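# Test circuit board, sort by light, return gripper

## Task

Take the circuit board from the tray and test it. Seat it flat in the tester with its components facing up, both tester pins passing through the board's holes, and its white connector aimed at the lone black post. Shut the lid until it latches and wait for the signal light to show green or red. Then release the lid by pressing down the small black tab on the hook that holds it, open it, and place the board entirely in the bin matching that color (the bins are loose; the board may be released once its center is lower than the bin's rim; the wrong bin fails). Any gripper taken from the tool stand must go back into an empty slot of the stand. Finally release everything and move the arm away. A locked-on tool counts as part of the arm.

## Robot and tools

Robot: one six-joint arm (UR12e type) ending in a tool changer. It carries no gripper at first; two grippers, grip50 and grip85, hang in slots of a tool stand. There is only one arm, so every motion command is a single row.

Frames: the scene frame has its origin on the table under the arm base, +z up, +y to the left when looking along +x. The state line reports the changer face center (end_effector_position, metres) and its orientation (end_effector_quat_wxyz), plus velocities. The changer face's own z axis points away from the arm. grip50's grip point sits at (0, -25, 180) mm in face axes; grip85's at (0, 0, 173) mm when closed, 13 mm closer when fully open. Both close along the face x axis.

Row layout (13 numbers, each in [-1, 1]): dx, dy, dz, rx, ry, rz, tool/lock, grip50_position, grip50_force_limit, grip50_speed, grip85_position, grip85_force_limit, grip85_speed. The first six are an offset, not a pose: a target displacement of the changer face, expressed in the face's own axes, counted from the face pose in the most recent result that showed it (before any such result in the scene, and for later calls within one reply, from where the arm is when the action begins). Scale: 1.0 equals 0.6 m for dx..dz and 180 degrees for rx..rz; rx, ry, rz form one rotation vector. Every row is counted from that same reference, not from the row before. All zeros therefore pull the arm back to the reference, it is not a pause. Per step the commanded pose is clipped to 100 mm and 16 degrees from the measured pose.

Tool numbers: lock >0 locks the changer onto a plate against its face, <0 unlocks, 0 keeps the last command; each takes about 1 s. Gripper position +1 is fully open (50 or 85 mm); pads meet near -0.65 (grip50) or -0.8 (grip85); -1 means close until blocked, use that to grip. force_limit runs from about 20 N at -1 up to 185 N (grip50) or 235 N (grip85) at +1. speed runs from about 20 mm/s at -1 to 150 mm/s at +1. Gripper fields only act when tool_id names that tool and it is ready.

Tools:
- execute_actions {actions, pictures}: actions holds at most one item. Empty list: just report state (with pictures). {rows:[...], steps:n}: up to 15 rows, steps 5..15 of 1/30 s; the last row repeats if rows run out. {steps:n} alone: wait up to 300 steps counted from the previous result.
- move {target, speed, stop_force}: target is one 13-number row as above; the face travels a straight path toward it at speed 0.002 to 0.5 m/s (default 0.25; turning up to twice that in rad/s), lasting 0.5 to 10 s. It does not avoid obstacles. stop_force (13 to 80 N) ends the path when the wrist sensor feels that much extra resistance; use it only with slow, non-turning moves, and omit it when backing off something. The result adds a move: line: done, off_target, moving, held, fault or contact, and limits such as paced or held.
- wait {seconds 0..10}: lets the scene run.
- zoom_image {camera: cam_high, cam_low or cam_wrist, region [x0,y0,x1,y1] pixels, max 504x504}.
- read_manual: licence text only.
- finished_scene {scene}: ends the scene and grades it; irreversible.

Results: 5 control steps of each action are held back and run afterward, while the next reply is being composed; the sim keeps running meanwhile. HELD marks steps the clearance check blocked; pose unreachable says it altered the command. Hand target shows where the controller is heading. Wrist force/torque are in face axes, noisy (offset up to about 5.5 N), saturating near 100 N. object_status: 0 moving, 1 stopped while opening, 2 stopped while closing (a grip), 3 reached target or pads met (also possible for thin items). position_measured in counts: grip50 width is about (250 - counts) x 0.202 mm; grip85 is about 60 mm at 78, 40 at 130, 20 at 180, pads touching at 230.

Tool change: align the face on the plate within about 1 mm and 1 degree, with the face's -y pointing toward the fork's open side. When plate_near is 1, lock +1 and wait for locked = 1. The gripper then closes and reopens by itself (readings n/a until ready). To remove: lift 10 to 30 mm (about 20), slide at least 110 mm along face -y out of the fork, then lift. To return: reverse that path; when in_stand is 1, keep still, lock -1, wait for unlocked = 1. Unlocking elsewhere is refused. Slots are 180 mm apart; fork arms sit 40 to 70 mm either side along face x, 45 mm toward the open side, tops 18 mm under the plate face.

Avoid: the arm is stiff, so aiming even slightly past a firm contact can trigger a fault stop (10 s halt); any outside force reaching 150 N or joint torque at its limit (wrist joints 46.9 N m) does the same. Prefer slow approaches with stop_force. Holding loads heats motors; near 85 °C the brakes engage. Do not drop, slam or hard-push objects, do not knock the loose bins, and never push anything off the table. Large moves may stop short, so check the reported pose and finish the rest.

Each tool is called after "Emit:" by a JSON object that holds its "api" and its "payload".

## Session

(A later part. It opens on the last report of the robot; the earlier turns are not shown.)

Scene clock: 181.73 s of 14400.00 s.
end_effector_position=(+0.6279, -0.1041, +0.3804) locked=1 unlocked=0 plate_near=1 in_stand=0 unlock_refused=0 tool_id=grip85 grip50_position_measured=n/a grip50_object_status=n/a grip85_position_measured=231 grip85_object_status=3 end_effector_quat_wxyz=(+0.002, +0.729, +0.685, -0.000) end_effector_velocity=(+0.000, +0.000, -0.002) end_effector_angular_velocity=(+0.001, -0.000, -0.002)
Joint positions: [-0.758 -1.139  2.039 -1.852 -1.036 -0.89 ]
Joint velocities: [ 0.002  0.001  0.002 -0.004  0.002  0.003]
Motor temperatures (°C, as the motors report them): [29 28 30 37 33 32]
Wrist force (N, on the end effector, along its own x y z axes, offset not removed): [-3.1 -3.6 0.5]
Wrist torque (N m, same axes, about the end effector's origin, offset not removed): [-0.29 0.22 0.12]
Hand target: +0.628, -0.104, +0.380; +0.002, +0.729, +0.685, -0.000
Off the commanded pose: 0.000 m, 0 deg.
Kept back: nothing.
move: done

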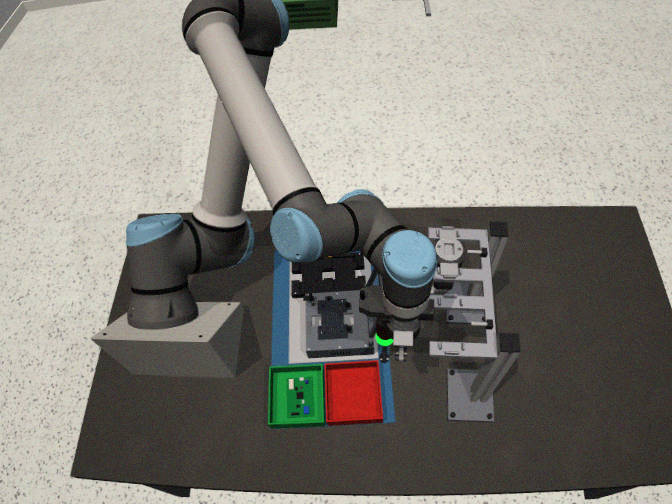

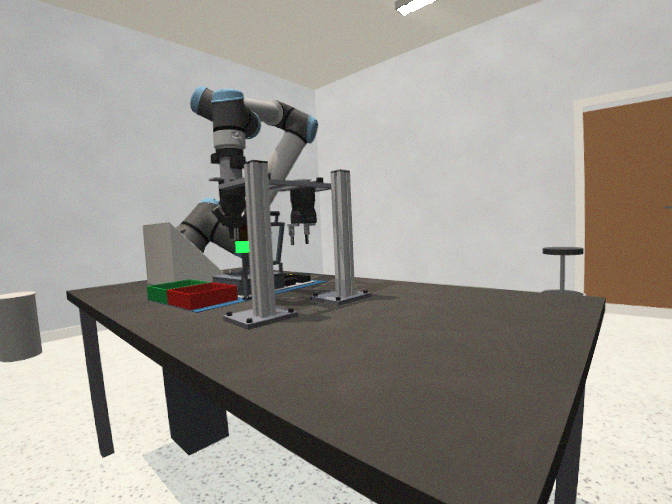

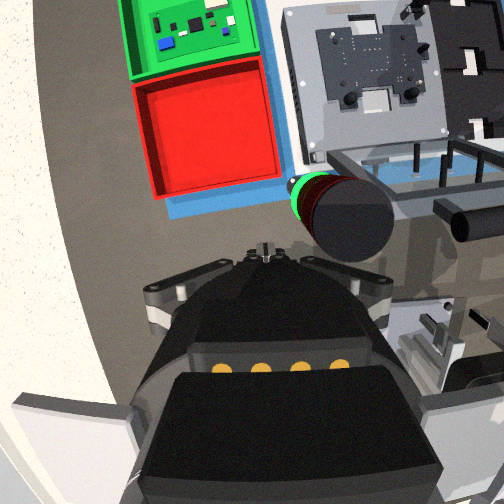

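Emit:
{"api": "move", "payload": {"target": [0,0.1682,0,0,0,0,0,0,0,0,-1,-0.5,0], "speed": 0.05, "stop_force": 25}}

Emit:
{"api": "move", "payload": {"target": [0,0,0.0335,0,0,0,0,0,0,0,-1,-0.5,0], "speed": 0.01, "stop_force": 25}}

Scene clock: 184.37 s of 14400.00 s.
end_effector_position=(+0.7285, -0.1103, +0.3807) locked=1 unlocked=0 plate_near=1 in_stand=0 unlock_refused=0 tool_id=grip85 grip50_position_measured=n/a grip50_object_status=n/a grip85_position_measured=231 grip85_object_status=3 end_effector_quat_wxyz=(+0.002, +0.729, +0.685, -0.000) end_effector_velocity=(+0.002, -0.000, +0.000) end_effector_angular_velocity=(-0.001, -0.000, -0.001)
Joint positions: [-0.673 -1.025  1.861 -1.832 -0.988 -0.807]
Joint velocities: [ 0.001  0.002 -0.004  0.     0.001  0.003]
Motor temperatures (°C, as the motors report them): [29 28 30 37 33 32]
Wrist force (N, on the end effector, along its own x y z axes, offset not removed): [-4.2 -1.7 1.8]
Wrist torque (N m, same axes, about the end effector's origin, offset not removed): [-0.16 0.15 0.09]
Hand target: +0.729, -0.110, +0.381; +0.002, +0.729, +0.685, -0.000
Off the commanded pose: 0.000 m, 0 deg.
Kept back: nothing.
move: done

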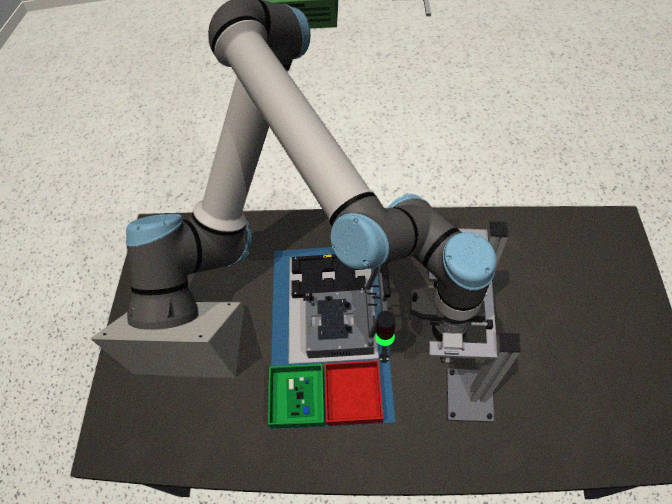

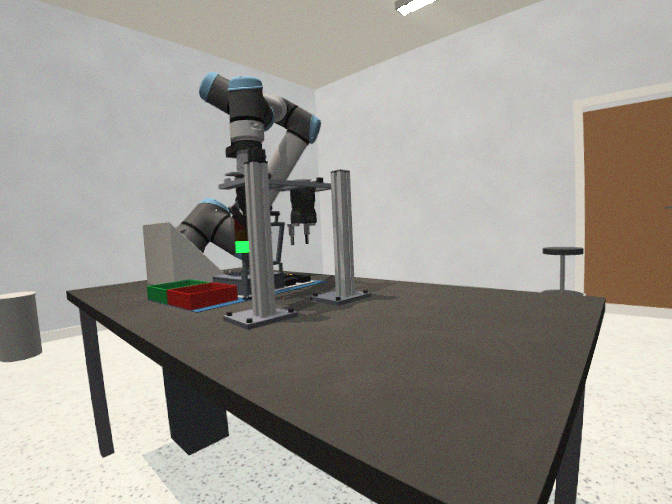

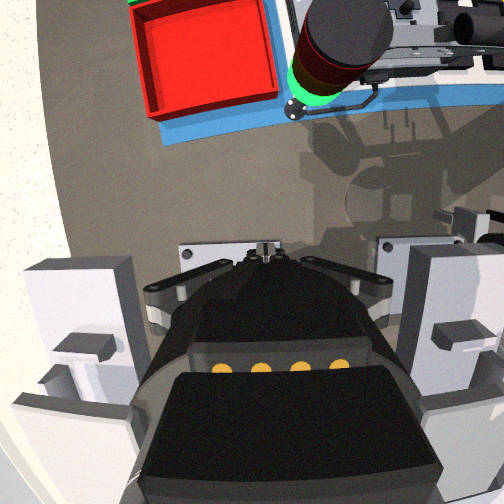

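Scene clock: 186.60 s of 14400.00 s.
end_effector_position=(+0.7285, -0.1103, +0.3607) locked=1 unlocked=0 plate_near=1 in_stand=1 unlock_refused=0 tool_id=grip85 grip50_position_measured=n/a grip50_object_status=n/a grip85_position_measured=231 grip85_object_status=3 end_effector_quat_wxyz=(+0.002, +0.729, +0.685, -0.000) end_effector_velocity=(+0.000, +0.000, -0.001) end_effector_angular_velocity=(-0.001, -0.001, +0.001)
Joint positions: [-0.659 -1.015  1.88  -1.869 -0.98  -0.793]
Joint velocities: [ 0.001  0.001  0.001 -0.003  0.001  0.001]
Motor temperatures (°C, as the motors report them): [29 28 30 37 33 32]
Wrist force (N, on the end effector, along its own x y z axes, offset not removed): [-7.4 -6.6 -1.1]
Wrist torque (N m, same axes, about the end effector's origin, offset not removed): [-0.37 0.80 0.10]
Hand target: +0.729, -0.110, +0.361; +0.002, +0.729, +0.685, -0.000
Off the commanded pose: 0.000 m, 0 deg.
Kept back: nothing.
move: done

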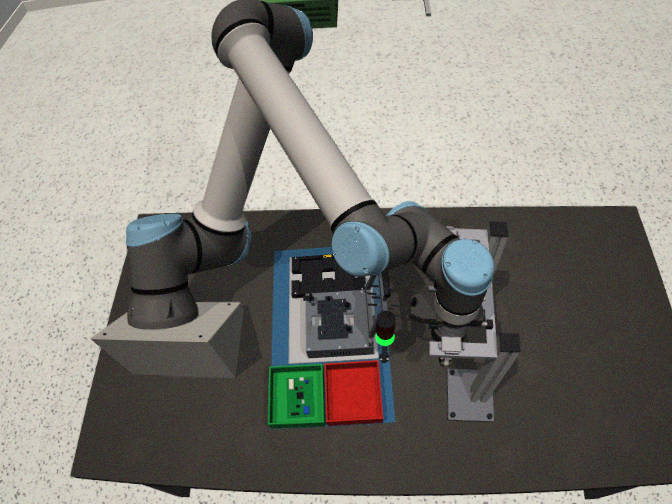

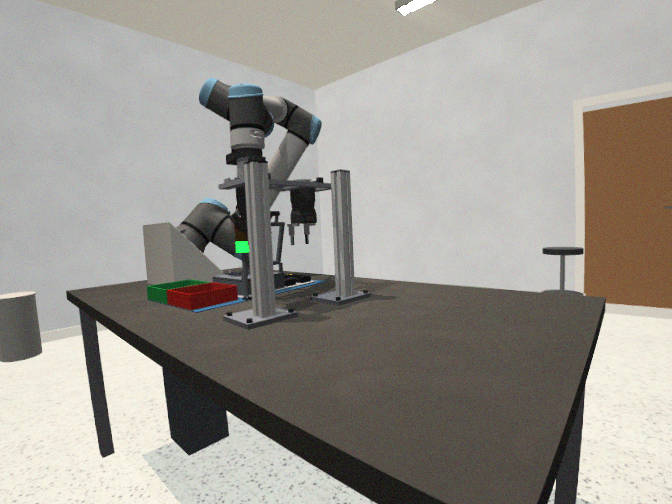

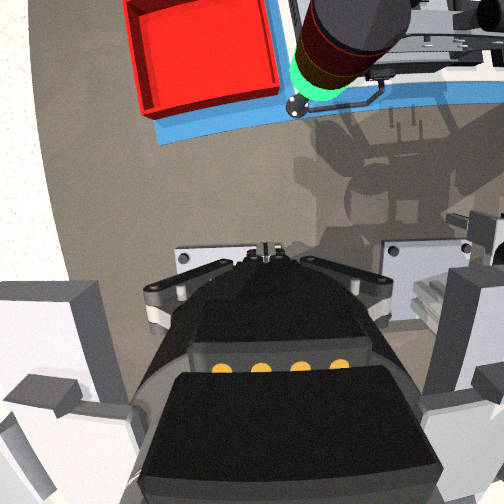

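Emit:
{"api": "execute_actions", "payload": {"actions": [{"rows":[[0,0,0,0,0,0,-1,0,0,0,-1,-0.5,0]],"steps":15}]}}

Emit:
{"api": "execute_actions", "payload": {"actions": [{"steps":30}]}}

Scene clock: 187.03 s of 14400.00 s.
end_effector_position=(+0.7285, -0.1103, +0.3606) locked=0 unlocked=0 plate_near=1 in_stand=1 unlock_refused=0 tool_id=none grip50_position_measured=n/a grip50_object_status=n/a grip85_position_measured=n/a grip85_object_status=n/a end_effector_quat_wxyz=(+0.002, +0.729, +0.685, -0.000) end_effector_velocity=(-0.000, -0.000, -0.000) end_effector_angular_velocity=(-0.000, +0.002, -0.002)
Joint positions: [-0.659 -1.014  1.88  -1.869 -0.98  -0.793]
Joint velocities: [-0.     0.    -0.     0.001 -0.002  0.001]
Motor temperatures (°C, as the motors report them): [29 28 30 37 33 32]
Wrist force (N, on the end effector, along its own x y z axes, offset not removed): [0.9 -2.8 -4.1]
Wrist torque (N m, same axes, about the end effector's origin, offset not removed): [-0.26 -0.02 0.03]
Steps of this call (steps 1 to 3: nothing new was sent; steps 4 to 13: the first 10 steps of this action). Readings (end_effector_position | what the end effector reports):
4: (+0.7285, -0.1103, +0.3606) | locked=1 unlocked=0 plate_near=1 in_stand=1 unlock_refused=0 tool_id=grip85 grip50_position_measured=n/a grip50_object_status=n/a grip85_position_measured=231 grip85_object_status=3
5: (+0.7285, -0.1103, +0.3606) | locked=1 unlocked=0 plate_near=1 in_stand=1 unlock_refused=0 tool_id=grip85 grip50_position_measured=n/a grip50_object_status=n/a grip85_position_measured=231 grip85_object_status=3
7: (+0.7285, -0.1103, +0.3606) | locked=1 unlocked=0 plate_near=1 in_stand=1 unlock_refused=0 tool_id=grip85 grip50_position_measured=n/a grip50_object_status=n/a grip85_position_measured=231 grip85_object_status=3
11: (+0.7285, -0.1103, +0.3606) | locked=0 unlocked=0 plate_near=1 in_stand=1 unlock_refused=0 tool_id=none grip50_position_measured=n/a grip50_object_status=n/a grip85_position_measured=n/a grip85_object_status=n/a
13: the state above

Scene clock: 188.03 s of 14400.00 s.
end_effector_position=(+0.7285, -0.1103, +0.3607) locked=0 unlocked=1 plate_near=1 in_stand=1 unlock_refused=0 tool_id=none grip50_position_measured=n/a grip50_object_status=n/a grip85_position_measured=n/a grip85_object_status=n/a end_effector_quat_wxyz=(+0.002, +0.729, +0.685, -0.000) end_effector_velocity=(-0.000, +0.000, +0.000) end_effector_angular_velocity=(-0.000, +0.001, -0.000)
Joint positions: [-0.659 -1.015  1.88  -1.869 -0.98  -0.793]
Joint velocities: [-0.    -0.    -0.     0.    -0.001  0.   ]
Motor temperatures (°C, as the motors report them): [29 28 30 37 33 32]
Wrist force (N, on the end effector, along its own x y z axes, offset not removed): [-2.1 -3.2 -0.4]
Wrist torque (N m, same axes, about the end effector's origin, offset not removed): [-0.24 0.16 0.11]
Hand target: +0.729, -0.110, +0.361; +0.002, +0.729, +0.685, -0.000
Off the commanded pose: 0.000 m, 0 deg.
Kept back: nothing.
Steps of this call (steps 1 to 5: the last 5 steps of your previous action; steps 6 to 30: nothing new was sent). Readings (end_effector_position | what the end effector reports):
1: (+0.7285, -0.1103, +0.3606) | locked=0 unlocked=0 plate_near=1 in_stand=1 unlock_refused=0 tool_id=none grip50_position_measured=n/a grip50_object_status=n/a grip85_position_measured=n/a grip85_object_status=n/a
2: (+0.7285, -0.1103, +0.3606) | locked=0 unlocked=0 plate_near=1 in_stand=1 unlock_refused=0 tool_id=none grip50_position_measured=n/a grip50_object_status=n/a grip85_position_measured=n/a grip85_object_status=n/a
4: (+0.7285, -0.1103, +0.3606) | locked=0 unlocked=0 plate_near=1 in_stand=1 unlock_refused=0 tool_id=none grip50_position_measured=n/a grip50_object_status=n/a grip85_position_measured=n/a grip85_object_status=n/a
8: (+0.7285, -0.1103, +0.3606) | locked=0 unlocked=0 plate_near=1 in_stand=1 unlock_refused=0 tool_id=none grip50_position_measured=n/a grip50_object_status=n/a grip85_position_measured=n/a grip85_object_status=n/a
30: the state above

Emit:
{"api": "move", "payload": {"target": [0,0,-0.2,0,0,0,0,0,0,0,0,0,0], "speed": 0.1}}

Emit:
{"api": "finished_scene", "payload": {"scene": 2}}

Scene clock: 189.93 s of 14400.00 s.
end_effector_position=(+0.7283, -0.1101, +0.4806) locked=0 unlocked=1 plate_near=0 in_stand=0 unlock_refused=0 tool_id=none grip50_position_measured=n/a grip50_object_status=n/a grip85_position_measured=n/a grip85_object_status=n/a end_effector_quat_wxyz=(+0.002, +0.729, +0.685, -0.000) end_effector_velocity=(-0.000, -0.000, +0.002) end_effector_angular_velocity=(+0.000, +0.001, -0.001)
Joint positions: [-0.738 -1.064  1.751 -1.649 -1.024 -0.871]
Joint velocities: [-0.001 -0.    -0.002  0.004 -0.001 -0.001]
Motor temperatures (°C, as the motors report them): [29 28 30 37 33 32]
Wrist force (N, on the end effector, along its own x y z axes, offset not removed): [-0.1 -1.6 0.3]
Wrist torque (N m, same axes, about the end effector's origin, offset not removed): [-0.13 0.06 0.07]
Hand target: +0.728, -0.110, +0.481; +0.002, +0.729, +0.685, -0.000
Off the commanded pose: 0.000 m, 0 deg.
Kept back: nothing.
move: done

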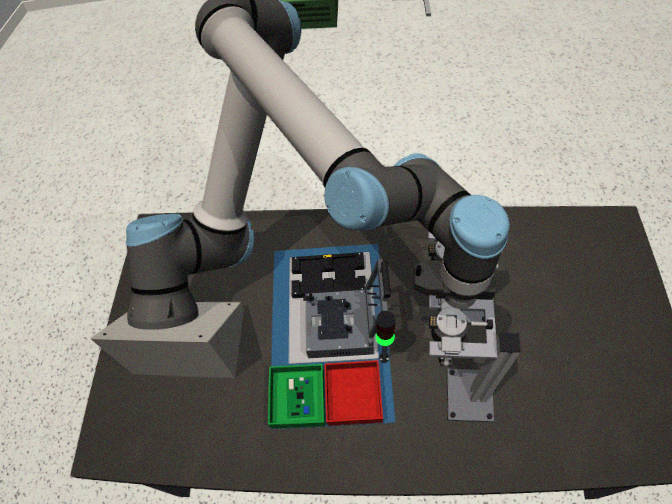

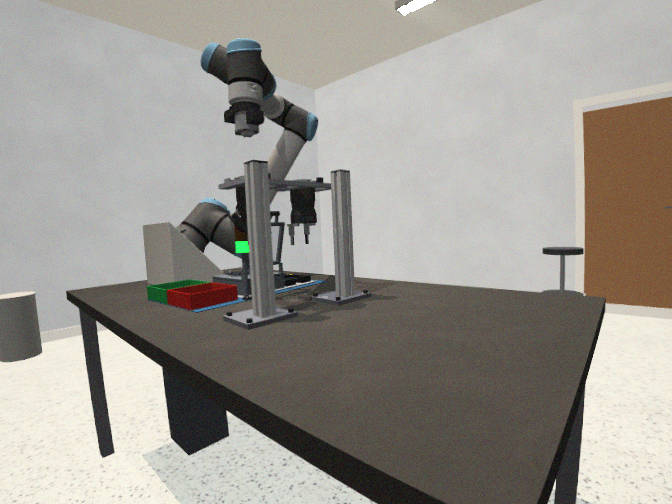

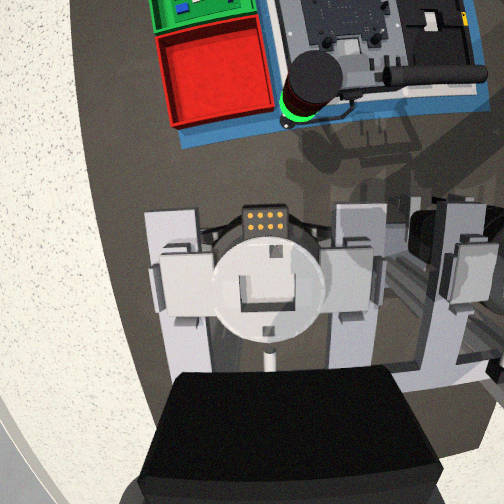

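The scene is finished: the task was done.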